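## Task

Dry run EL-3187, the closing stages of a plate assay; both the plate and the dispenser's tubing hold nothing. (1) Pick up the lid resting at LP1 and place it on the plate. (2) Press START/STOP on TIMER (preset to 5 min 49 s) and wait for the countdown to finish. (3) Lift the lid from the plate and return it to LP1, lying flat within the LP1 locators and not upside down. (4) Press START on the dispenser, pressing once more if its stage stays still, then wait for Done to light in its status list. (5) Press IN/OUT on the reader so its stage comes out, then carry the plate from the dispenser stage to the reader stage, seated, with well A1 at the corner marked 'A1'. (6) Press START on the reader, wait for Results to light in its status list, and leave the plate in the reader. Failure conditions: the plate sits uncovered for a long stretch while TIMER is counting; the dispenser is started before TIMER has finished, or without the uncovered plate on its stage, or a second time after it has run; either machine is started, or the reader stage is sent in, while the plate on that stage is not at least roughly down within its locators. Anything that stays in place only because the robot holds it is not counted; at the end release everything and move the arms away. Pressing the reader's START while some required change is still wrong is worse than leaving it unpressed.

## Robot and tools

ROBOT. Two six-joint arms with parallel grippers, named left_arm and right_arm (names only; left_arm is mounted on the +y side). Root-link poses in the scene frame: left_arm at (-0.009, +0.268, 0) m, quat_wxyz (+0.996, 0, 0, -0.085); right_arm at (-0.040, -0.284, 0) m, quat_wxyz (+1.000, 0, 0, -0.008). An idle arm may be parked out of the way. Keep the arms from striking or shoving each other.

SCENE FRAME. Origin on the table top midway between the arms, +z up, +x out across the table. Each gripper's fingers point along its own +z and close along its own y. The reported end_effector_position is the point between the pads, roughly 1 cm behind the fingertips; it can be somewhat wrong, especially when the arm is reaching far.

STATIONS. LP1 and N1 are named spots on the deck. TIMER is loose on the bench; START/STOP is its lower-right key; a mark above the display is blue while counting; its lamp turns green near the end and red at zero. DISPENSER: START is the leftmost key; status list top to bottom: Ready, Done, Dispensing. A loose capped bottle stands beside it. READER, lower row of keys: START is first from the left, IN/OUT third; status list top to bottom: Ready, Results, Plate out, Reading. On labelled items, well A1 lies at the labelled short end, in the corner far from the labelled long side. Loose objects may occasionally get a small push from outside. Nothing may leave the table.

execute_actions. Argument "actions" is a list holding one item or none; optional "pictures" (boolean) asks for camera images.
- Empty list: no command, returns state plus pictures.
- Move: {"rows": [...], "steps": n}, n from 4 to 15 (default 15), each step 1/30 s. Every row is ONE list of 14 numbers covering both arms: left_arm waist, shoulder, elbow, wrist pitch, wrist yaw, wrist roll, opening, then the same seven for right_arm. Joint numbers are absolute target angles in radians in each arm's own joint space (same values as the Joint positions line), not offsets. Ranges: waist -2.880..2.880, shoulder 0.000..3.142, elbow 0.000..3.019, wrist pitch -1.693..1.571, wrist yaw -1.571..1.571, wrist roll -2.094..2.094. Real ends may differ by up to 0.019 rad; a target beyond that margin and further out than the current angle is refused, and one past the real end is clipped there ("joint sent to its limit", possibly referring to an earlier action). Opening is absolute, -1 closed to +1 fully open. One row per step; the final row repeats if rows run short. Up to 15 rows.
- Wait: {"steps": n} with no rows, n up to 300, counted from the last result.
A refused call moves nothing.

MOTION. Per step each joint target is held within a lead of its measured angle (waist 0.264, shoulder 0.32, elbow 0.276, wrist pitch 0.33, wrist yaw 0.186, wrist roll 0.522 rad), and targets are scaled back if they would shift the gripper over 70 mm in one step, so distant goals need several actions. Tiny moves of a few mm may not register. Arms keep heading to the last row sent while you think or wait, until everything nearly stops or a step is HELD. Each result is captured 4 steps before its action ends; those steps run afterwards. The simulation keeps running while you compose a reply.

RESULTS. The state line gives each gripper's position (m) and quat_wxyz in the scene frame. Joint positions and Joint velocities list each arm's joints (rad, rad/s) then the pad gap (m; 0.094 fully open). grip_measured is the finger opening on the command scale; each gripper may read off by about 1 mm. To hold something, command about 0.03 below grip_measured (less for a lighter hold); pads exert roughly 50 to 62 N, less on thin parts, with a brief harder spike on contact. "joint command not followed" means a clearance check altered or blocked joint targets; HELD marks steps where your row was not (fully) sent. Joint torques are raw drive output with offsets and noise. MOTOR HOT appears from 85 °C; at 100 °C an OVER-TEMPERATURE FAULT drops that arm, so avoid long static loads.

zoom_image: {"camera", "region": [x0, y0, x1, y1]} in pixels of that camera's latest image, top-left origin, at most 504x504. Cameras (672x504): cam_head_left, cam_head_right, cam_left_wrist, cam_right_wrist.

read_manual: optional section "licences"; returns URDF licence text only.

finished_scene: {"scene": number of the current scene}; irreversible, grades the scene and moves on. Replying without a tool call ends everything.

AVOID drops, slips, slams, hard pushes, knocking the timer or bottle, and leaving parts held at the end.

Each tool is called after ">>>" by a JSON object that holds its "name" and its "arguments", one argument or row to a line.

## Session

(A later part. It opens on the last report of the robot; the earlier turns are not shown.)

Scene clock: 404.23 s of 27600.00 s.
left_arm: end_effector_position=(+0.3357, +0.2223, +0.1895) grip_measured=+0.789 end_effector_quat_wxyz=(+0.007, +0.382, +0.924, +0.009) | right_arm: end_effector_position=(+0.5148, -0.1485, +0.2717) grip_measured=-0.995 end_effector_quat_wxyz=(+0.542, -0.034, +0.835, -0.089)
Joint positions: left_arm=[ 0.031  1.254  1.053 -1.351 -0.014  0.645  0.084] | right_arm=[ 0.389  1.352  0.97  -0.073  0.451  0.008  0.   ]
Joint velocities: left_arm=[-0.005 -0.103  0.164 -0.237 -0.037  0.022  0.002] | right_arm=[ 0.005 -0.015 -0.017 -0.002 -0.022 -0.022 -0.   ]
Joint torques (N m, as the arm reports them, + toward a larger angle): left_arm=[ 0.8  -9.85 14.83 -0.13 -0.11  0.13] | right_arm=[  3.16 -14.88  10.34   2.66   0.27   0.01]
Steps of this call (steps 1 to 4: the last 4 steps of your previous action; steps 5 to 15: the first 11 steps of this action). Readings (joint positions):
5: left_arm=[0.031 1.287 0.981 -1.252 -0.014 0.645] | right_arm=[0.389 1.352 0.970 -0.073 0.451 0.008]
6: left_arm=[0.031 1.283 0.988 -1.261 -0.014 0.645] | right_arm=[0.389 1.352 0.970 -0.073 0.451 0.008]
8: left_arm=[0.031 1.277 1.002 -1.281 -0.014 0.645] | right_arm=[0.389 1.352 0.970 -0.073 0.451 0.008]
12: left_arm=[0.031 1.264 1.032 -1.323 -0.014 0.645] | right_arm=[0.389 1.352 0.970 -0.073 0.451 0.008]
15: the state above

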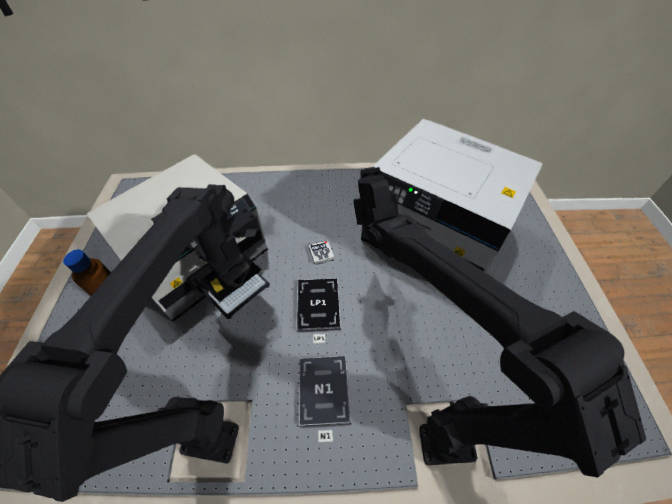

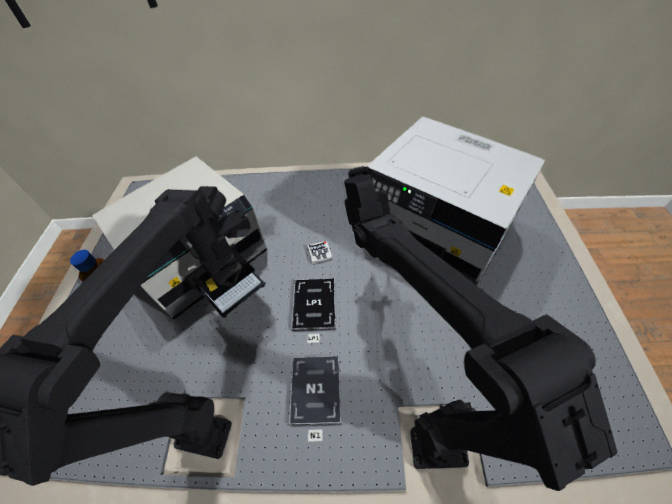

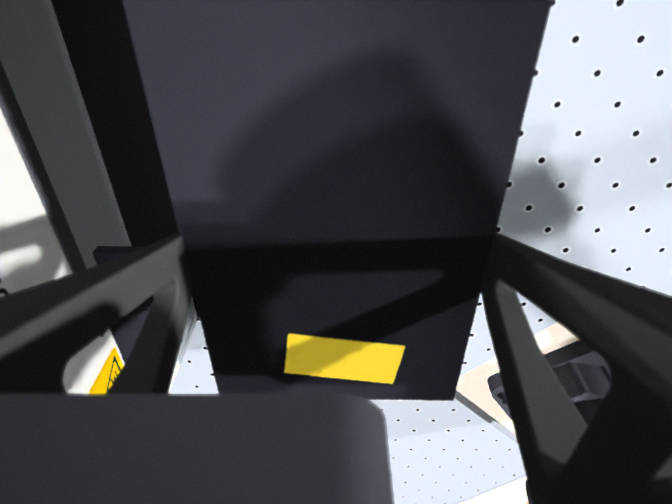

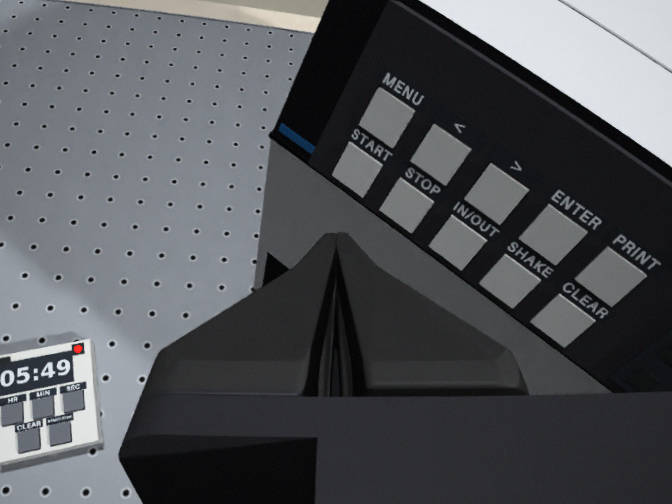

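>>> {"name": "execute_actions", "arguments": {
  "actions": [
    {"rows": [[0.0287,1.229,1.122,-1.381,-0.015,0.6526,0.762,0.388,1.342,0.961,-0.058,0.455,0,-1.0],[0.0248,1.229,1.122,-1.381,-0.015,0.6426,0.762,0.386,1.342,0.961,-0.058,0.455,0,-1.0],[0.0185,1.229,1.122,-1.381,-0.015,0.6264,0.762,0.384,1.342,0.961,-0.058,0.455,0,-1.0],[0.0099,1.229,1.122,-1.381,-0.015,0.6045,0.762,0.383,1.342,0.961,-0.058,0.455,0,-1.0],[-0.0007,1.229,1.122,-1.381,-0.015,0.5774,0.762,0.382,1.342,0.961,-0.058,0.455,0,-1.0],[-0.0133,1.229,1.122,-1.381,-0.015,0.5453,0.762,0.381,1.342,0.961,-0.058,0.455,0,-1.0],[-0.0276,1.229,1.122,-1.381,-0.015,0.5086,0.762,0.380,1.342,0.961,-0.058,0.455,0,-1.0],[-0.0435,1.229,1.122,-1.381,-0.015,0.4678,0.762,0.379,1.342,0.961,-0.058,0.455,0,-1.0],[-0.0609,1.229,1.122,-1.381,-0.015,0.4234,0.762,0.378,1.342,0.961,-0.058,0.455,0,-1.0],[-0.0795,1.229,1.122,-1.381,-0.015,0.3756,0.762,0.377,1.342,0.961,-0.058,0.455,0,-1.0],[-0.0993,1.229,1.122,-1.381,-0.015,0.3250,0.762,0.376,1.342,0.961,-0.058,0.455,0,-1.0],[-0.1200,1.229,1.122,-1.381,-0.015,0.2719,0.762,0.375,1.342,0.961,-0.058,0.455,0,-1.0],[-0.1416,1.229,1.122,-1.381,-0.015,0.2168,0.762,0.374,1.342,0.961,-0.058,0.455,0,-1.0],[-0.1637,1.229,1.122,-1.381,-0.015,0.1601,0.762,0.373,1.342,0.961,-0.058,0.455,0,-1.0],[-0.1864,1.229,1.122,-1.381,-0.015,0.1020,0.762,0.372,1.342,0.961,-0.058,0.455,0,-1.0]], "steps": 15}
  ]
}}

>>> {"name": "execute_actions", "arguments": {
  "actions": [
    {"rows": [[-0.2093,1.229,1.122,-1.381,-0.015,0.0433,0.762,0.371,1.342,0.961,-0.058,0.455,0,-1.0],[-0.2325,1.2296,1.1219,-1.3803,-0.015,-0.0160,0.762,0.370,1.342,0.961,-0.058,0.455,0,-1.0],[-0.2557,1.2316,1.1216,-1.3782,-0.015,-0.0753,0.762,0.369,1.342,0.961,-0.058,0.455,0,-1.0],[-0.2786,1.2347,1.1210,-1.3749,-0.015,-0.1340,0.762,0.368,1.342,0.961,-0.058,0.455,0,-1.0],[-0.3013,1.2391,1.1203,-1.3703,-0.015,-0.1921,0.762,0.367,1.342,0.961,-0.058,0.455,0,-1.0],[-0.3234,1.2444,1.1194,-1.3646,-0.015,-0.2488,0.762,0.366,1.342,0.961,-0.058,0.455,0,-1.0],[-0.3450,1.2508,1.1184,-1.3578,-0.015,-0.3039,0.762,0.365,1.342,0.961,-0.058,0.455,0,-1.0],[-0.3657,1.2582,1.1171,-1.3501,-0.015,-0.3570,0.762,0.364,1.342,0.961,-0.058,0.455,0,-1.0],[-0.3855,1.2663,1.1158,-1.3414,-0.015,-0.4076,0.762,0.363,1.342,0.961,-0.058,0.455,0,-1.0],[-0.4041,1.2753,1.1143,-1.3318,-0.015,-0.4554,0.762,0.362,1.342,0.961,-0.058,0.455,0,-1.0],[-0.4215,1.2851,1.1126,-1.3214,-0.015,-0.4998,0.762,0.361,1.342,0.961,-0.058,0.455,0,-1.0],[-0.4374,1.2955,1.1109,-1.3104,-0.015,-0.5406,0.762,0.360,1.342,0.961,-0.058,0.455,0,-1.0],[-0.4517,1.3065,1.1090,-1.2987,-0.015,-0.5773,0.762,0.359,1.342,0.961,-0.058,0.455,0,-1.0],[-0.4643,1.3181,1.1071,-1.2864,-0.015,-0.6094,0.762,0.358,1.342,0.961,-0.058,0.455,0,-1.0],[-0.4749,1.3302,1.1051,-1.2736,-0.015,-0.6365,0.762,0.357,1.342,0.961,-0.058,0.455,0,-1.0]], "steps": 15}
  ]
}}

>>> {"name": "execute_actions", "arguments": {
  "actions": [
    {"rows": [[-0.4835,1.3426,1.1030,-1.2605,-0.015,-0.6584,0.762,0.356,1.342,0.961,-0.058,0.455,0,-1.0],[-0.4898,1.3554,1.1009,-1.2469,-0.015,-0.6746,0.762,0.355,1.342,0.961,-0.058,0.455,0,-1.0],[-0.4937,1.3684,1.0987,-1.2331,-0.015,-0.6846,0.762,0.354,1.342,0.961,-0.058,0.455,0,-1.0],[-0.495,1.3817,1.0965,-1.2190,-0.015,-0.688,0.762,0.354,1.342,0.961,-0.058,0.455,0,-1.0],[-0.495,1.3950,1.0943,-1.2048,-0.015,-0.688,0.762,0.354,1.342,0.961,-0.058,0.455,0,-1.0],[-0.495,1.4085,1.092,-1.1905,-0.015,-0.688,0.762,0.354,1.342,0.961,-0.058,0.455,0,-1.0],[-0.495,1.4220,1.0898,-1.1762,-0.015,-0.688,0.762,0.354,1.342,0.961,-0.058,0.455,0,-1.0],[-0.495,1.4354,1.0875,-1.1620,-0.015,-0.688,0.762,0.354,1.342,0.961,-0.058,0.455,0,-1.0],[-0.495,1.4486,1.0853,-1.1479,-0.015,-0.688,0.762,0.354,1.342,0.961,-0.058,0.455,0,-1.0],[-0.495,1.4616,1.0831,-1.1341,-0.015,-0.688,0.762,0.354,1.342,0.961,-0.058,0.455,0,-1.0],[-0.495,1.4744,1.0810,-1.1205,-0.015,-0.688,0.762,0.354,1.342,0.961,-0.058,0.455,0,-1.0],[-0.495,1.4869,1.0789,-1.1073,-0.015,-0.688,0.762,0.354,1.342,0.961,-0.058,0.455,0,-1.0],[-0.495,1.4989,1.0769,-1.0946,-0.015,-0.688,0.762,0.354,1.342,0.961,-0.058,0.455,0,-1.0],[-0.495,1.5105,1.0750,-1.0823,-0.015,-0.688,0.762,0.354,1.342,0.961,-0.058,0.455,0,-1.0],[-0.495,1.5215,1.0731,-1.0706,-0.015,-0.688,0.762,0.354,1.342,0.961,-0.058,0.455,0,-1.0]], "steps": 15}
  ]
}}

>>> {"name": "execute_actions", "arguments": {
  "actions": [
    {"rows": [[-0.495,1.5319,1.0714,-1.0595,-0.015,-0.688,0.762,0.354,1.342,0.961,-0.058,0.455,0,-1.0],[-0.495,1.5417,1.0697,-1.0492,-0.015,-0.688,0.762,0.354,1.342,0.961,-0.058,0.455,0,-1.0],[-0.495,1.5507,1.0682,-1.0396,-0.015,-0.688,0.762,0.354,1.342,0.961,-0.058,0.455,0,-1.0],[-0.495,1.5588,1.0669,-1.0309,-0.015,-0.688,0.762,0.354,1.342,0.961,-0.058,0.455,0,-1.0],[-0.495,1.5662,1.0656,-1.0231,-0.015,-0.688,0.762,0.354,1.342,0.961,-0.058,0.455,0,-1.0],[-0.495,1.5726,1.0646,-1.0164,-0.015,-0.688,0.762,0.354,1.342,0.961,-0.058,0.455,0,-1.0],[-0.495,1.5779,1.0637,-1.0107,-0.015,-0.688,0.762,0.354,1.342,0.961,-0.058,0.455,0,-1.0],[-0.495,1.5823,1.0630,-1.0061,-0.015,-0.688,0.762,0.354,1.342,0.961,-0.058,0.455,0,-1.0],[-0.495,1.5854,1.0624,-1.0027,-0.015,-0.688,0.762,0.354,1.342,0.961,-0.058,0.455,0,-1.0],[-0.495,1.5874,1.0621,-1.0007,-0.015,-0.688,0.762,0.354,1.342,0.961,-0.058,0.455,0,-1.0],[-0.495,1.588,1.062,-1.000,-0.015,-0.688,0.762,0.354,1.342,0.961,-0.058,0.455,0,-1.0]], "steps": 15}
  ]
}}

>>> {"name": "execute_actions", "arguments": {
  "actions": [
    {"steps": 8}
  ],
  "pictures": true
}}

Scene clock: 408.07 s of 27600.00 s.
left_arm: end_effector_position=(+0.3303, +0.1965, +0.1988) grip_measured=+0.789 end_effector_quat_wxyz=(+0.013, +0.342, +0.940, +0.009) | right_arm: end_effector_position=(+0.5151, -0.1500, +0.2717) grip_measured=-0.995 end_effector_quat_wxyz=(+0.542, -0.032, +0.835, -0.090)
Joint positions: left_arm=[-0.045  1.241  1.067 -1.369 -0.014  0.483  0.084] | right_arm=[ 0.386  1.352  0.97  -0.073  0.451  0.008  0.   ]
Joint velocities: left_arm=[-0.601 -0.005  0.002 -0.007 -0.007 -1.062 -0.001] | right_arm=[-0.034 -0.005 -0.017 -0.002  0.022  0.007 -0.001]
Joint torques (N m, as the arm reports them, + toward a larger angle): left_arm=[-0.58 -8.94 14.82 -0.15 -0.11 -0.02] | right_arm=[  2.48 -15.01  10.34   2.65   0.28   0.  ]
Steps of this call (steps 1 to 4: the last 4 steps of your previous action; steps 5 to 30: the robot went on to your last target; steps 31 to 104: nothing new was sent; steps 105 to 115: the first 11 steps of this action). Readings (joint positions):
105: left_arm=[0.031 1.241 1.067 -1.369 -0.014 0.645] | right_arm=[0.389 1.352 0.970 -0.073 0.451 0.008]
106: left_arm=[0.031 1.241 1.067 -1.369 -0.014 0.645] | right_arm=[0.389 1.352 0.970 -0.073 0.451 0.008]
108: left_arm=[0.031 1.241 1.067 -1.369 -0.014 0.639] | right_arm=[0.389 1.352 0.970 -0.073 0.451 0.008]
112: left_arm=[0.006 1.241 1.067 -1.369 -0.014 0.575] | right_arm=[0.388 1.352 0.970 -0.073 0.451 0.008]
115: the state above

Scene clock: 408.57 s of 27600.00 s.
left_arm: end_effector_position=(+0.2911, +0.0858, +0.1960) grip_measured=+0.789 end_effector_quat_wxyz=(+0.018, +0.138, +0.990, -0.001) | right_arm: end_effector_position=(+0.5172, -0.1589, +0.2717) grip_measured=-0.995 end_effector_quat_wxyz=(+0.541, -0.026, +0.835, -0.094)
Joint positions: left_arm=[-0.383  1.251  1.067 -1.353 -0.014 -0.275  0.084] | right_arm=[ 0.37   1.352  0.97  -0.073  0.451  0.008  0.   ]
Joint velocities: left_arm=[-0.562  0.161 -0.017  0.222 -0.037 -1.443 -0.   ] | right_arm=[-0.024 -0.005 -0.007  0.002 -0.022 -0.095 -0.   ]
Joint torques (N m, as the arm reports them, + toward a larger angle): left_arm=[ 0.79 -5.91 13.99  0.94 -0.21 -0.05] | right_arm=[  2.57 -15.    10.36   2.65   0.27   0.  ]
Steps of this call (steps 1 to 4: the last 4 steps of your previous action; steps 5 to 15: the first 11 steps of this action). Readings (joint positions):
5: left_arm=[-0.159 1.241 1.067 -1.369 -0.014 0.262] | right_arm=[0.380 1.352 0.970 -0.073 0.451 0.008]
6: left_arm=[-0.183 1.241 1.067 -1.369 -0.014 0.211] | right_arm=[0.379 1.352 0.970 -0.073 0.451 0.008]
8: left_arm=[-0.230 1.241 1.067 -1.369 -0.014 0.104] | right_arm=[0.377 1.352 0.970 -0.073 0.451 0.008]
12: left_arm=[-0.321 1.242 1.067 -1.368 -0.014 -0.117] | right_arm=[0.373 1.352 0.970 -0.073 0.451 0.008]
15: the state above

Scene clock: 409.07 s of 27600.00 s.
left_arm: end_effector_position=(+0.3119, +0.0216, +0.1280) grip_measured=+0.789 end_effector_quat_wxyz=(+0.017, +0.002, +1.000, -0.004) | right_arm: end_effector_position=(+0.5184, -0.1642, +0.2717) grip_measured=-0.995 end_effector_quat_wxyz=(+0.541, -0.022, +0.835, -0.097)
Joint positions: left_arm=[-0.491  1.445  1.067 -1.161 -0.014 -0.657  0.084] | right_arm=[ 0.361  1.352  0.97  -0.073  0.451  0.008  0.   ]
Joint velocities: left_arm=[-0.005  0.366  0.002  0.374 -0.022 -0.066  0.001] | right_arm=[ 0.005 -0.005 -0.012 -0.007 -0.125  0.066  0.   ]
Joint torques (N m, as the arm reports them, + toward a larger angle): left_arm=[  0.64 -10.52  10.68   0.64  -0.2   -0.04] | right_arm=[  2.54 -14.99  10.34   2.65   0.27   0.  ]
Steps of this call (steps 1 to 4: the last 4 steps of your previous action; steps 5 to 15: the first 11 steps of this action). Readings (joint positions):
5: left_arm=[-0.460 1.303 1.067 -1.299 -0.014 -0.494] | right_arm=[0.365 1.352 0.970 -0.073 0.451 0.008]
6: left_arm=[-0.471 1.317 1.067 -1.286 -0.014 -0.527] | right_arm=[0.364 1.352 0.970 -0.073 0.451 0.008]
8: left_arm=[-0.485 1.347 1.067 -1.260 -0.014 -0.580] | right_arm=[0.362 1.352 0.970 -0.073 0.451 0.008]
12: left_arm=[-0.491 1.406 1.067 -1.203 -0.014 -0.637] | right_arm=[0.361 1.352 0.970 -0.073 0.451 0.008]
15: the state above

Scene clock: 409.57 s of 27600.00 s.
left_arm: end_effector_position=(+0.3333, +0.0050, +0.0718) grip_measured=+0.789 end_effector_quat_wxyz=(+0.015, -0.008, +1.000, -0.003) | right_arm: end_effector_position=(+0.5184, -0.1642, +0.2717) grip_measured=-0.995 end_effector_quat_wxyz=(+0.541, -0.022, +0.835, -0.097)
Joint positions: left_arm=[-0.491  1.582  1.058 -1.019 -0.014 -0.676  0.084] | right_arm=[ 0.361  1.352  0.97  -0.073  0.451  0.008  0.   ]
Joint velocities: left_arm=[ 0.005  0.093 -0.046  0.061  0.037 -0.051 -0.001] | right_arm=[-0.024  0.005 -0.007  0.007  0.037  0.066 -0.   ]
Joint torques (N m, as the arm reports them, + toward a larger angle): left_arm=[  0.55 -11.82   9.26   0.81  -0.21  -0.07] | right_arm=[  2.52 -15.02  10.34   2.64   0.27   0.01]
Steps of this call (steps 1 to 4: the last 4 steps of your previous action; steps 5 to 15: the first 11 steps of this action). Readings (joint positions):
5: left_arm=[-0.491 1.506 1.067 -1.096 -0.014 -0.670] | right_arm=[0.361 1.352 0.970 -0.073 0.451 0.008]
6: left_arm=[-0.491 1.517 1.067 -1.085 -0.014 -0.671] | right_arm=[0.361 1.352 0.970 -0.073 0.451 0.008]
8: left_arm=[-0.491 1.538 1.067 -1.064 -0.014 -0.673] | right_arm=[0.361 1.352 0.970 -0.073 0.451 0.008]
12: left_arm=[-0.491 1.568 1.063 -1.031 -0.014 -0.675] | right_arm=[0.361 1.352 0.970 -0.073 0.451 0.008]
15: the state above

Scene clock: 409.83 s of 27600.00 s.
left_arm: end_effector_position=(+0.3334, +0.0049, +0.0699) grip_measured=+0.789 end_effector_quat_wxyz=(+0.015, -0.008, +1.000, -0.003) | right_arm: end_effector_position=(+0.5184, -0.1642, +0.2717) grip_measured=-0.995 end_effector_quat_wxyz=(+0.541, -0.022, +0.835, -0.097)
Joint positions: left_arm=[-0.491  1.585  1.057 -1.015 -0.014 -0.676  0.084] | right_arm=[ 0.361  1.352  0.97  -0.073  0.451  0.008  0.   ]
Joint velocities: left_arm=[-0.015 -0.005 -0.012 -0.012  0.051  0.037 -0.   ] | right_arm=[-0.005 -0.005 -0.007 -0.002 -0.095 -0.037  0.001]
Joint torques (N m, as the arm reports them, + toward a larger angle): left_arm=[  0.49 -12.03   9.05   0.84  -0.23  -0.08] | right_arm=[  2.56 -14.93  10.33   2.64   0.28   0.01]
Kept back: nothing.
Steps of this call (steps 1 to 4: the last 4 steps of your previous action; steps 5 to 8: the robot went on to your last target). Readings (joint positions):
1: left_arm=[-0.491 1.584 1.058 -1.017 -0.014 -0.676] | right_arm=[0.361 1.352 0.970 -0.073 0.451 0.008]
2: left_arm=[-0.491 1.585 1.057 -1.016 -0.014 -0.676] | right_arm=[0.361 1.352 0.970 -0.073 0.451 0.008]
4: left_arm=[-0.491 1.585 1.057 -1.016 -0.014 -0.676] | right_arm=[0.361 1.352 0.970 -0.073 0.451 0.008]
8: the state above

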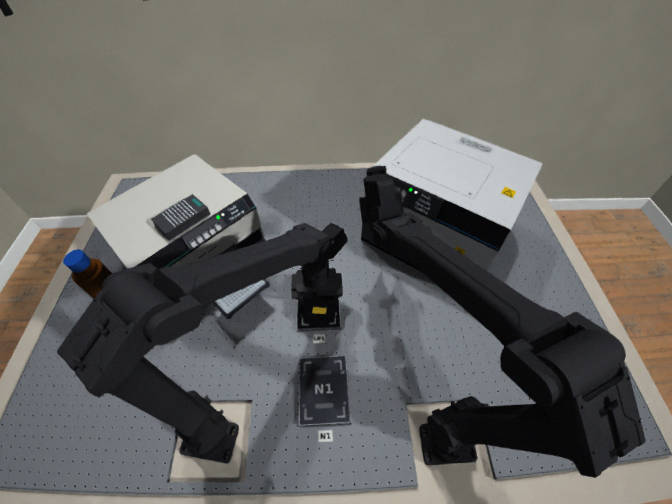

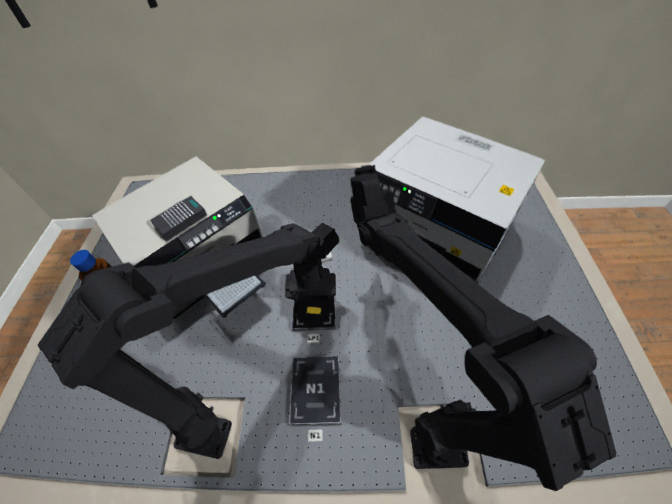

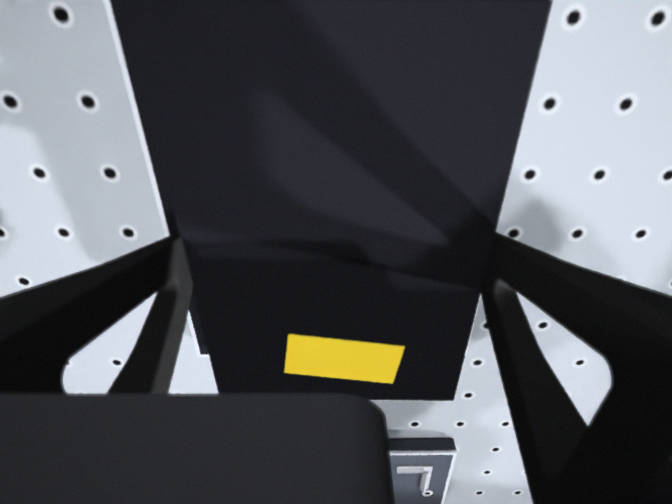

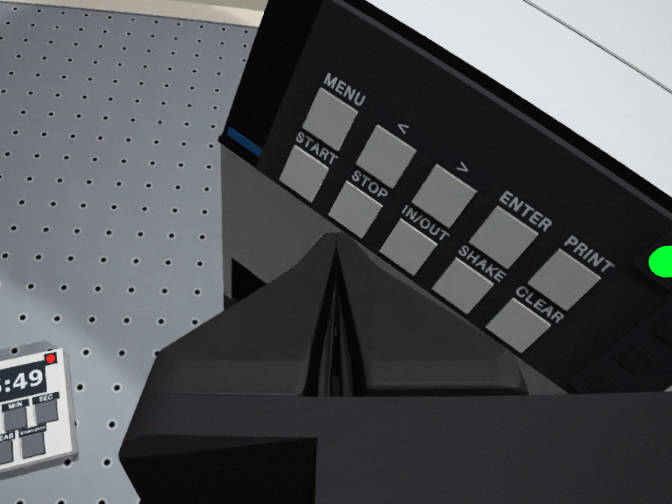

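>>> {"name": "execute_actions", "arguments": {
  "actions": [
    {"rows": [[-0.491,1.590,1.061,-0.997,-0.015,-0.688,0.762,0.354,1.342,0.961,-0.058,0.455,0,-1.0],[-0.487,1.592,1.059,-0.993,-0.015,-0.688,0.762,0.354,1.342,0.961,-0.058,0.455,0,-1.0],[-0.484,1.595,1.057,-0.988,-0.015,-0.688,0.762,0.354,1.342,0.961,-0.058,0.455,0,-1.0],[-0.481,1.598,1.055,-0.983,-0.015,-0.688,0.762,0.354,1.342,0.961,-0.058,0.455,0,-1.0],[-0.479,1.601,1.052,-0.977,-0.015,-0.688,0.762,0.354,1.342,0.961,-0.058,0.455,0,-1.0],[-0.478,1.604,1.049,-0.971,-0.015,-0.688,0.762,0.354,1.342,0.961,-0.058,0.455,0,-1.0],[-0.477,1.607,1.047,-0.965,-0.015,-0.688,0.762,0.354,1.342,0.961,-0.058,0.455,0,-1.0],[-0.476,1.610,1.045,-0.960,-0.015,-0.688,0.762,0.354,1.342,0.961,-0.058,0.455,0,-1.0],[-0.475,1.612,1.043,-0.956,-0.015,-0.688,0.762,0.354,1.342,0.961,-0.058,0.455,0,-1.0],[-0.474,1.614,1.041,-0.952,-0.015,-0.688,0.762,0.354,1.342,0.961,-0.058,0.455,0,-1.0],[-0.474,1.616,1.040,-0.949,-0.015,-0.688,0.762,0.354,1.342,0.961,-0.058,0.455,0,-1.0],[-0.474,1.617,1.039,-0.948,-0.015,-0.688,0.762,0.354,1.342,0.961,-0.058,0.455,0,-1.0]], "steps": 15}
  ]
}}

>>> {"name": "execute_actions", "arguments": {
  "actions": [
    {"steps": 9}
  ],
  "pictures": true
}}

Scene clock: 410.70 s of 27600.00 s.
left_arm: end_effector_position=(+0.3367, +0.0031, +0.0604) grip_measured=+0.789 end_effector_quat_wxyz=(+0.022, -0.009, +1.000, -0.009) | right_arm: end_effector_position=(+0.5184, -0.1642, +0.2717) grip_measured=-0.995 end_effector_quat_wxyz=(+0.541, -0.022, +0.835, -0.097)
Joint positions: left_arm=[-0.489  1.597  1.042 -0.971 -0.014 -0.677  0.084] | right_arm=[ 0.361  1.352  0.97  -0.073  0.451  0.008  0.   ]
Joint velocities: left_arm=[ 0.015  0.112 -0.085  0.11  -0.037 -0.051 -0.   ] | right_arm=[-0.005  0.005 -0.002  0.017 -0.022 -0.037  0.001]
Joint torques (N m, as the arm reports them, + toward a larger angle): left_arm=[  2.13 -11.24   8.7    0.85  -0.22  -0.07] | right_arm=[  2.63 -14.91  10.34   2.65   0.27   0.01]
Steps of this call (steps 1 to 15: the robot went on to your last target; steps 16 to 26: the first 11 steps of this action). Readings (joint positions):
16: left_arm=[-0.491 1.585 1.057 -1.014 -0.014 -0.677] | right_arm=[0.361 1.352 0.970 -0.073 0.451 0.008]
17: left_arm=[-0.491 1.585 1.057 -1.013 -0.014 -0.677] | right_arm=[0.361 1.352 0.970 -0.073 0.451 0.008]
19: left_arm=[-0.491 1.585 1.056 -1.006 -0.014 -0.677] | right_arm=[0.361 1.352 0.970 -0.073 0.451 0.008]
23: left_arm=[-0.491 1.588 1.049 -0.984 -0.014 -0.677] | right_arm=[0.361 1.352 0.970 -0.073 0.451 0.008]
26: the state above

Scene clock: 411.00 s of 27600.00 s.
left_arm: end_effector_position=(+0.3352, +0.0058, +0.0520) grip_measured=+0.789 end_effector_quat_wxyz=(+0.016, -0.010, +1.000, -0.004) | right_arm: end_effector_position=(+0.5184, -0.1642, +0.2717) grip_measured=-0.995 end_effector_quat_wxyz=(+0.541, -0.022, +0.835, -0.097)
Joint positions: left_arm=[-0.487  1.612  1.034 -0.963 -0.014 -0.677  0.084] | right_arm=[ 0.361  1.352  0.97  -0.073  0.451  0.008  0.   ]
Joint velocities: left_arm=[-0.005  0.005 -0.002  0.002  0.007 -0.022  0.001] | right_arm=[ 0.005  0.005  0.002  0.002  0.051 -0.081 -0.   ]
Joint torques (N m, as the arm reports them, + toward a larger angle): left_arm=[  1.77 -12.22   8.83   0.73  -0.22  -0.06] | right_arm=[  2.56 -14.94  10.34   2.65   0.27   0.01]
Kept back: nothing.
Steps of this call (steps 1 to 4: the last 4 steps of your previous action; steps 5 to 9: the robot went on to your last target). Readings (joint positions):
1: left_arm=[-0.489 1.601 1.040 -0.967 -0.014 -0.677] | right_arm=[0.361 1.352 0.970 -0.073 0.451 0.008]
2: left_arm=[-0.488 1.604 1.039 -0.966 -0.014 -0.677] | right_arm=[0.361 1.352 0.970 -0.073 0.451 0.008]
4: left_arm=[-0.487 1.609 1.036 -0.964 -0.014 -0.677] | right_arm=[0.361 1.352 0.970 -0.073 0.451 0.008]
8: left_arm=[-0.487 1.612 1.034 -0.963 -0.014 -0.677] | right_arm=[0.361 1.352 0.970 -0.073 0.451 0.008]
9: the state above

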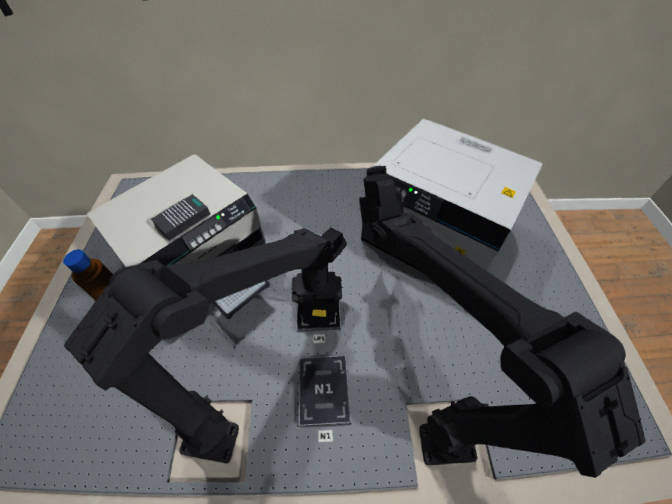

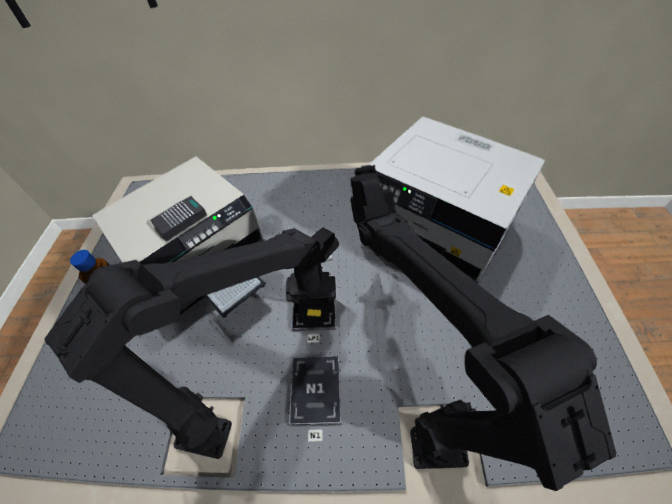

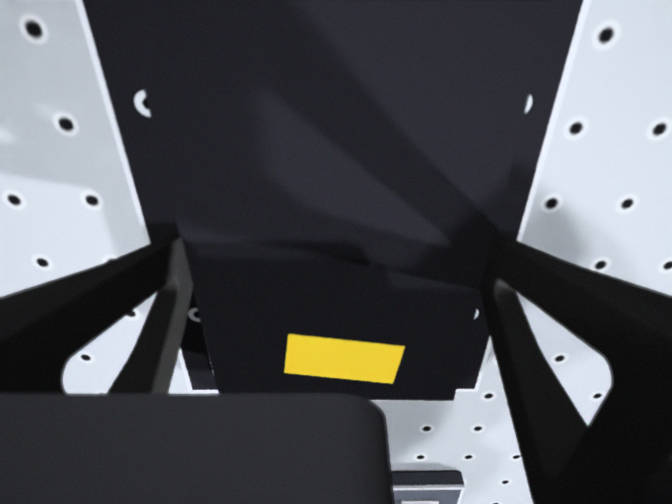

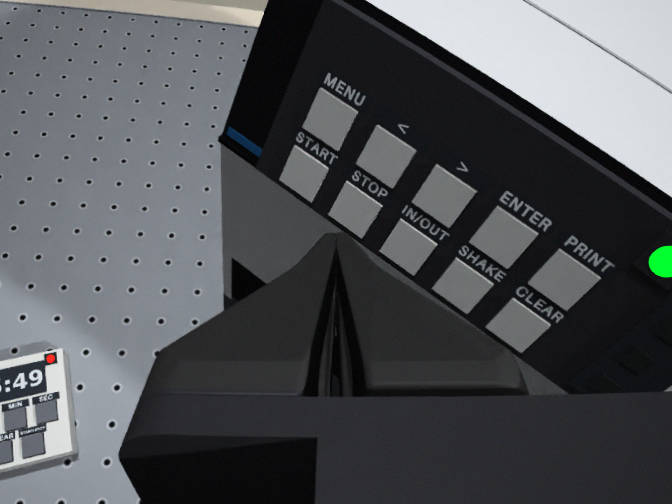

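>>> {"name": "execute_actions", "arguments": {
  "actions": [
    {"rows": [[-0.473,1.620,1.038,-0.948,-0.015,-0.688,0.762,0.354,1.342,0.961,-0.058,0.455,0,-1.0],[-0.472,1.622,1.037,-0.948,-0.015,-0.688,0.762,0.354,1.342,0.961,-0.058,0.455,0,-1.0],[-0.471,1.624,1.036,-0.946,-0.015,-0.688,0.762,0.354,1.342,0.961,-0.058,0.455,0,-1.0],[-0.471,1.625,1.035,-0.944,-0.015,-0.688,0.762,0.354,1.342,0.961,-0.058,0.455,0,-1.0],[-0.471,1.626,1.034,-0.942,-0.015,-0.688,0.762,0.354,1.342,0.961,-0.058,0.455,0,-1.0],[-0.471,1.627,1.033,-0.940,-0.015,-0.688,0.762,0.354,1.342,0.961,-0.058,0.455,0,-1.0],[-0.471,1.628,1.032,-0.938,-0.015,-0.688,0.762,0.354,1.342,0.961,-0.058,0.455,0,-1.0],[-0.471,1.629,1.031,-0.936,-0.015,-0.688,0.762,0.354,1.342,0.961,-0.058,0.455,0,-1.0],[-0.471,1.630,1.030,-0.934,-0.015,-0.688,0.762,0.354,1.342,0.961,-0.058,0.455,0,-1.0],[-0.471,1.631,1.029,-0.932,-0.015,-0.688,0.762,0.354,1.342,0.961,-0.058,0.455,0,-1.0],[-0.471,1.632,1.0285,-0.930,-0.015,-0.688,0.762,0.354,1.342,0.961,-0.058,0.455,0,-1.0],[-0.471,1.633,1.028,-0.928,-0.015,-0.688,0.762,0.354,1.342,0.961,-0.058,0.455,0,-1.0],[-0.471,1.634,1.0275,-0.926,-0.015,-0.688,0.762,0.354,1.342,0.961,-0.058,0.455,0,-1.0],[-0.471,1.634,1.027,-0.924,-0.015,-0.688,0.762,0.354,1.342,0.961,-0.058,0.455,0,-1.0],[-0.471,1.634,1.027,-0.922,-0.015,-0.688,0.762,0.354,1.342,0.961,-0.058,0.455,0,-1.0]], "steps": 15}
  ]
}}

>>> {"name": "execute_actions", "arguments": {
  "actions": [
    {"steps": 12}
  ],
  "pictures": true
}}

Scene clock: 412.33 s of 27600.00 s.
left_arm: end_effector_position=(+0.3368, +0.0062, +0.0483) grip_measured=+0.789 end_effector_quat_wxyz=(+0.018, -0.012, +1.000, -0.006) | right_arm: end_effector_position=(+0.5184, -0.1642, +0.2717) grip_measured=-0.995 end_effector_quat_wxyz=(+0.541, -0.022, +0.835, -0.097)
Joint positions: left_arm=[-0.484  1.617  1.029 -0.948 -0.014 -0.677  0.084] | right_arm=[ 0.361  1.352  0.97  -0.073  0.451  0.008  0.   ]
Joint velocities: left_arm=[-0.005  0.024 -0.027  0.061 -0.022  0.007  0.   ] | right_arm=[-0.005 -0.015  0.007 -0.002 -0.007 -0.022 -0.   ]
Joint torques (N m, as the arm reports them, + toward a larger angle): left_arm=[  1.71 -11.68   8.51   0.89  -0.2   -0.07] | right_arm=[  2.52 -14.95  10.32   2.66   0.27   0.01]
Steps of this call (steps 1 to 29: the robot went on to your last target; steps 30 to 40: the first 11 steps of this action). Readings (joint positions):
30: left_arm=[-0.486 1.612 1.034 -0.963 -0.014 -0.677] | right_arm=[0.361 1.352 0.970 -0.073 0.451 0.008]
31: left_arm=[-0.486 1.612 1.034 -0.963 -0.014 -0.677] | right_arm=[0.361 1.352 0.970 -0.073 0.451 0.008]
33: left_arm=[-0.486 1.612 1.034 -0.962 -0.014 -0.677] | right_arm=[0.361 1.352 0.970 -0.073 0.451 0.008]
37: left_arm=[-0.484 1.614 1.034 -0.954 -0.014 -0.677] | right_arm=[0.361 1.352 0.970 -0.073 0.451 0.008]
40: the state above

Scene clock: 412.73 s of 27600.00 s.
left_arm: end_effector_position=(+0.3363, +0.0066, +0.0436) grip_measured=+0.789 end_effector_quat_wxyz=(+0.017, -0.012, +1.000, -0.005) | right_arm: end_effector_position=(+0.5184, -0.1642, +0.2717) grip_measured=-0.995 end_effector_quat_wxyz=(+0.541, -0.022, +0.835, -0.097)
Joint positions: left_arm=[-0.484  1.624  1.024 -0.939 -0.014 -0.677  0.084] | right_arm=[ 0.361  1.352  0.97  -0.073  0.451  0.008  0.   ]
Joint velocities: left_arm=[-0.015  0.005  0.012  0.007 -0.022 -0.007  0.001] | right_arm=[-0.015 -0.005 -0.007 -0.007  0.022 -0.022 -0.   ]
Joint torques (N m, as the arm reports them, + toward a larger angle): left_arm=[  1.72 -11.41   8.49   0.9   -0.22  -0.06] | right_arm=[  2.55 -15.    10.32   2.65   0.27   0.01]
Kept back: nothing.
Steps of this call (steps 1 to 4: the last 4 steps of your previous action; steps 5 to 12: the robot went on to your last target). Readings (joint positions):
1: left_arm=[-0.484 1.618 1.028 -0.946 -0.014 -0.677] | right_arm=[0.361 1.352 0.970 -0.073 0.451 0.008]
2: left_arm=[-0.484 1.620 1.027 -0.945 -0.014 -0.677] | right_arm=[0.361 1.352 0.970 -0.073 0.451 0.008]
4: left_arm=[-0.484 1.623 1.025 -0.941 -0.014 -0.677] | right_arm=[0.361 1.352 0.970 -0.073 0.451 0.008]
8: left_arm=[-0.484 1.624 1.024 -0.939 -0.014 -0.677] | right_arm=[0.361 1.352 0.970 -0.073 0.451 0.008]
12: the state above

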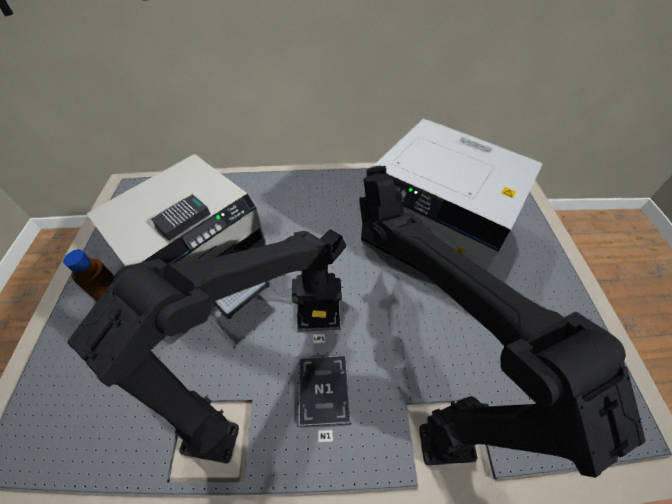

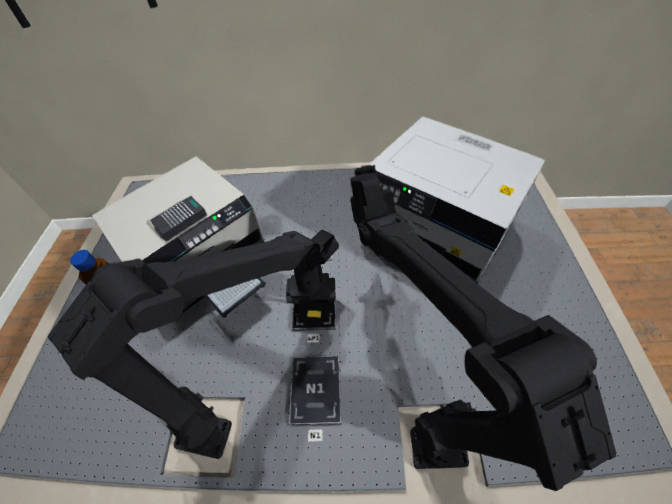

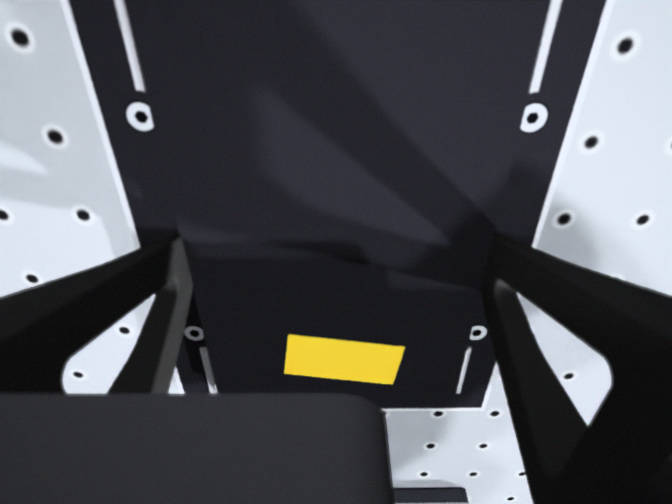

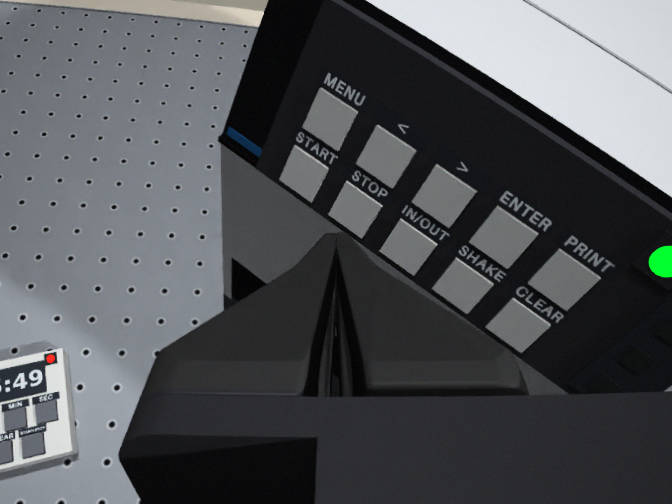

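>>> {"name": "execute_actions", "arguments": {
  "actions": [
    {"rows": [[-0.471,1.635,1.027,-0.922,-0.015,-0.688,0.762,0.354,1.342,0.961,-0.058,0.455,0,-1.0],[-0.471,1.636,1.027,-0.922,-0.015,-0.688,0.762,0.354,1.342,0.961,-0.058,0.455,0,-1.0],[-0.471,1.637,1.027,-0.922,-0.015,-0.688,0.762,0.354,1.342,0.961,-0.058,0.455,0,-1.0],[-0.471,1.638,1.027,-0.922,-0.015,-0.688,0.762,0.354,1.342,0.961,-0.058,0.455,0,-1.0],[-0.471,1.639,1.027,-0.922,-0.015,-0.688,0.762,0.354,1.342,0.961,-0.058,0.455,0,-1.0],[-0.471,1.640,1.027,-0.922,-0.015,-0.688,0.762,0.354,1.342,0.961,-0.058,0.455,0,-1.0]], "steps": 15}
  ],
  "pictures": true
}}

Scene clock: 413.80 s of 27600.00 s.
left_arm: end_effector_position=(+0.3363, +0.0066, +0.0433) grip_measured=+0.789 end_effector_quat_wxyz=(+0.017, -0.012, +1.000, -0.005) | right_arm: end_effector_position=(+0.5184, -0.1642, +0.2717) grip_measured=-0.995 end_effector_quat_wxyz=(+0.541, -0.022, +0.835, -0.097)
Joint positions: left_arm=[-0.484  1.625  1.024 -0.938 -0.014 -0.677  0.084] | right_arm=[ 0.361  1.352  0.97  -0.073  0.451  0.008  0.   ]
Joint velocities: left_arm=[-0.005 -0.005 -0.002 -0.002 -0.051 -0.051 -0.001] | right_arm=[-0.005 -0.005 -0.002  0.017  0.007  0.051 -0.   ]
Joint torques (N m, as the arm reports them, + toward a larger angle): left_arm=[  1.68 -11.54   8.46   0.88  -0.21  -0.07] | right_arm=[  2.58 -14.93  10.32   2.65   0.27   0.01]
Steps of this call (steps 1 to 15: the robot went on to your last target; steps 16 to 21: nothing new was sent; steps 22 to 32: the first 11 steps of this action). Readings (joint positions):
22: left_arm=[-0.484 1.624 1.024 -0.939 -0.014 -0.677] | right_arm=[0.361 1.352 0.970 -0.073 0.451 0.008]
23: left_arm=[-0.484 1.624 1.024 -0.939 -0.014 -0.677] | right_arm=[0.361 1.352 0.970 -0.073 0.451 0.008]
25: left_arm=[-0.484 1.624 1.024 -0.939 -0.014 -0.677] | right_arm=[0.361 1.352 0.970 -0.073 0.451 0.008]
29: left_arm=[-0.484 1.625 1.024 -0.939 -0.014 -0.677] | right_arm=[0.361 1.352 0.970 -0.073 0.451 0.008]
32: the state above

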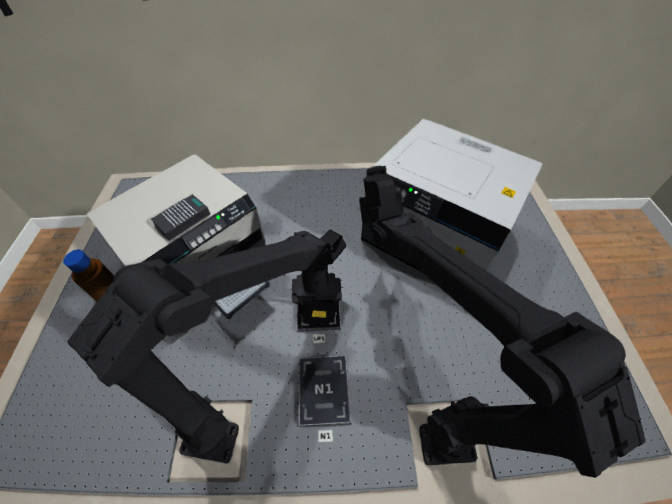

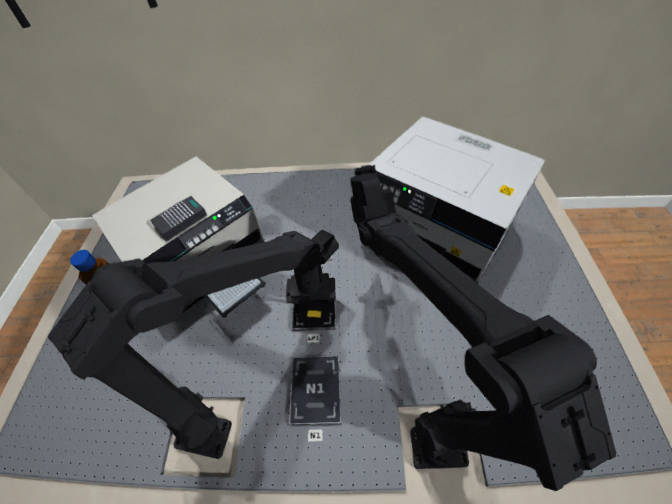

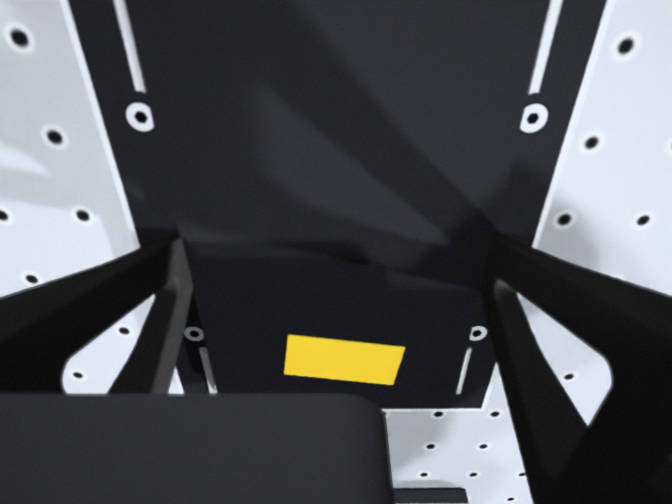

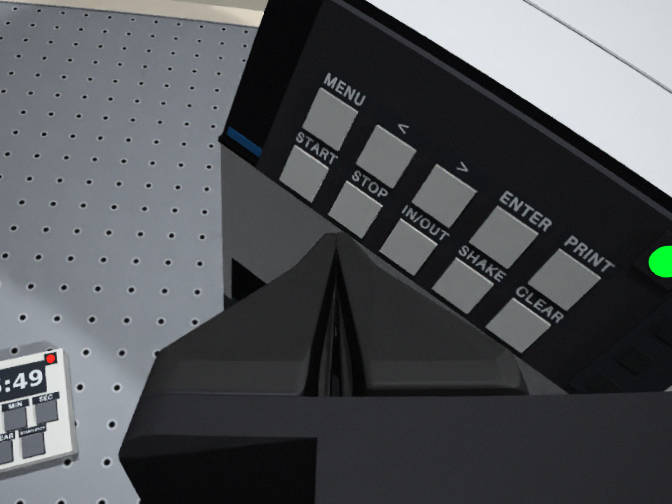

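>>> {"name": "execute_actions", "arguments": {
  "actions": [
    {"rows": [[-0.471,1.638,1.027,-0.922,-0.015,-0.688,0.775,0.354,1.342,0.961,-0.058,0.455,0,-1.0],[-0.471,1.636,1.027,-0.922,-0.015,-0.688,0.785,0.354,1.342,0.961,-0.058,0.455,0,-1.0],[-0.471,1.634,1.027,-0.922,-0.015,-0.688,0.795,0.354,1.342,0.961,-0.058,0.455,0,-1.0],[-0.471,1.632,1.027,-0.922,-0.015,-0.688,0.81,0.354,1.342,0.961,-0.058,0.455,0,-1.0],[-0.471,1.632,1.027,-0.922,-0.015,-0.688,0.83,0.354,1.342,0.961,-0.058,0.455,0,-1.0],[-0.471,1.632,1.027,-0.922,-0.015,-0.688,0.86,0.354,1.342,0.961,-0.058,0.455,0,-1.0],[-0.471,1.632,1.027,-0.922,-0.015,-0.688,0.90,0.354,1.342,0.961,-0.058,0.455,0,-1.0],[-0.471,1.632,1.027,-0.922,-0.015,-0.688,0.95,0.354,1.342,0.961,-0.058,0.455,0,-1.0],[-0.471,1.632,1.027,-0.922,-0.015,-0.688,1.0,0.354,1.342,0.961,-0.058,0.455,0,-1.0]], "steps": 15}
  ],
  "pictures": true
}}

Scene clock: 414.40 s of 27600.00 s.
left_arm: end_effector_position=(+0.3366, +0.0063, +0.0433) grip_measured=+1.000 end_effector_quat_wxyz=(+0.017, -0.012, +1.000, -0.005) | right_arm: end_effector_position=(+0.5184, -0.1642, +0.2717) grip_measured=-0.995 end_effector_quat_wxyz=(+0.541, -0.022, +0.835, -0.097)
Joint positions: left_arm=[-0.484  1.625  1.024 -0.937 -0.014 -0.677  0.094] | right_arm=[ 0.361  1.352  0.97  -0.073  0.451  0.008  0.   ]
Joint velocities: left_arm=[-0.015 -0.005  0.017 -0.007 -0.037 -0.022  0.   ] | right_arm=[-0.005  0.005 -0.012  0.007  0.095  0.022 -0.   ]
Joint torques (N m, as the arm reports them, + toward a larger angle): left_arm=[  1.7  -11.57   8.6    0.8   -0.22  -0.06] | right_arm=[  2.56 -14.96  10.33   2.63   0.27   0.01]
Steps of this call (steps 1 to 4: the last 4 steps of your previous action; steps 5 to 7: the robot went on to your last target; steps 8 to 18: the first 11 steps of this action). Readings (joint positions):
8: left_arm=[-0.484 1.625 1.024 -0.938 -0.014 -0.677] | right_arm=[0.361 1.352 0.970 -0.073 0.451 0.008]
9: left_arm=[-0.484 1.625 1.024 -0.938 -0.014 -0.677] | right_arm=[0.361 1.352 0.970 -0.073 0.451 0.008]
11: left_arm=[-0.484 1.625 1.024 -0.938 -0.014 -0.677] | right_arm=[0.361 1.352 0.970 -0.073 0.451 0.008]
15: left_arm=[-0.484 1.625 1.024 -0.937 -0.014 -0.677] | right_arm=[0.361 1.352 0.970 -0.073 0.451 0.008]
18: the state above

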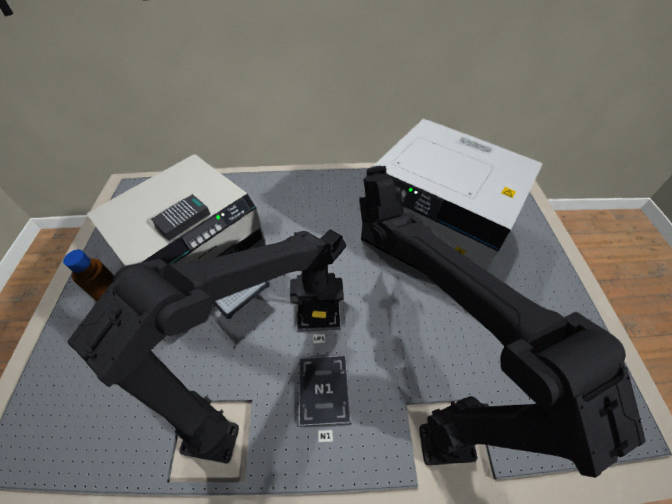

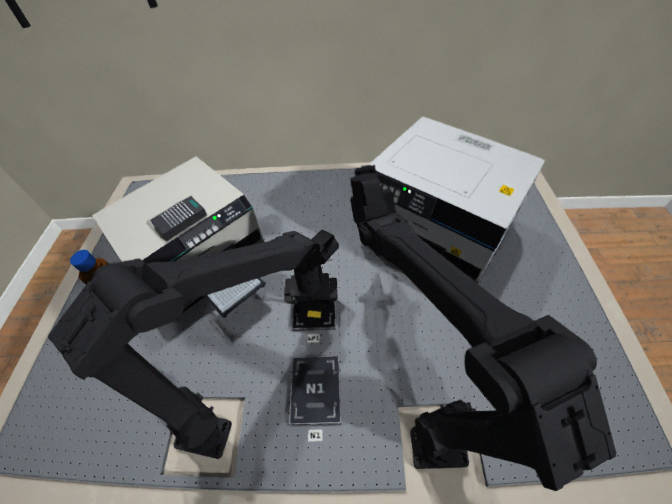

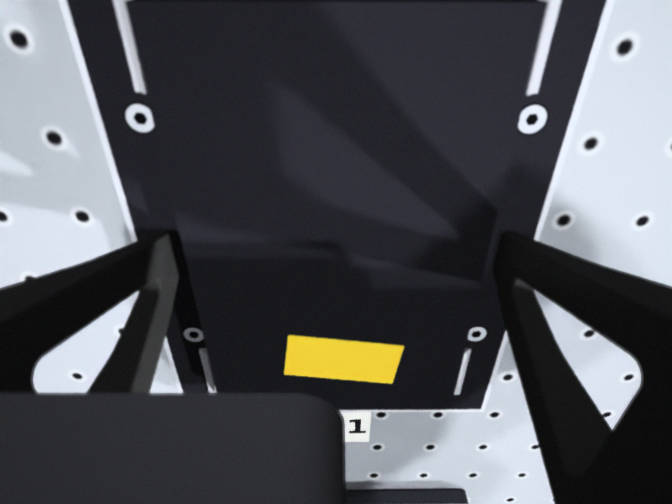

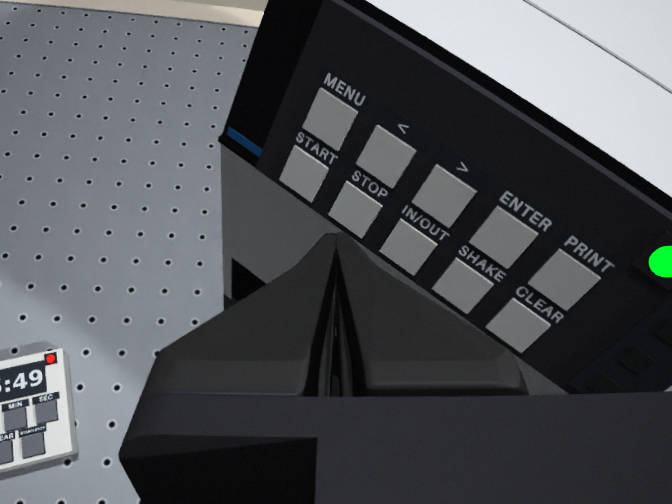

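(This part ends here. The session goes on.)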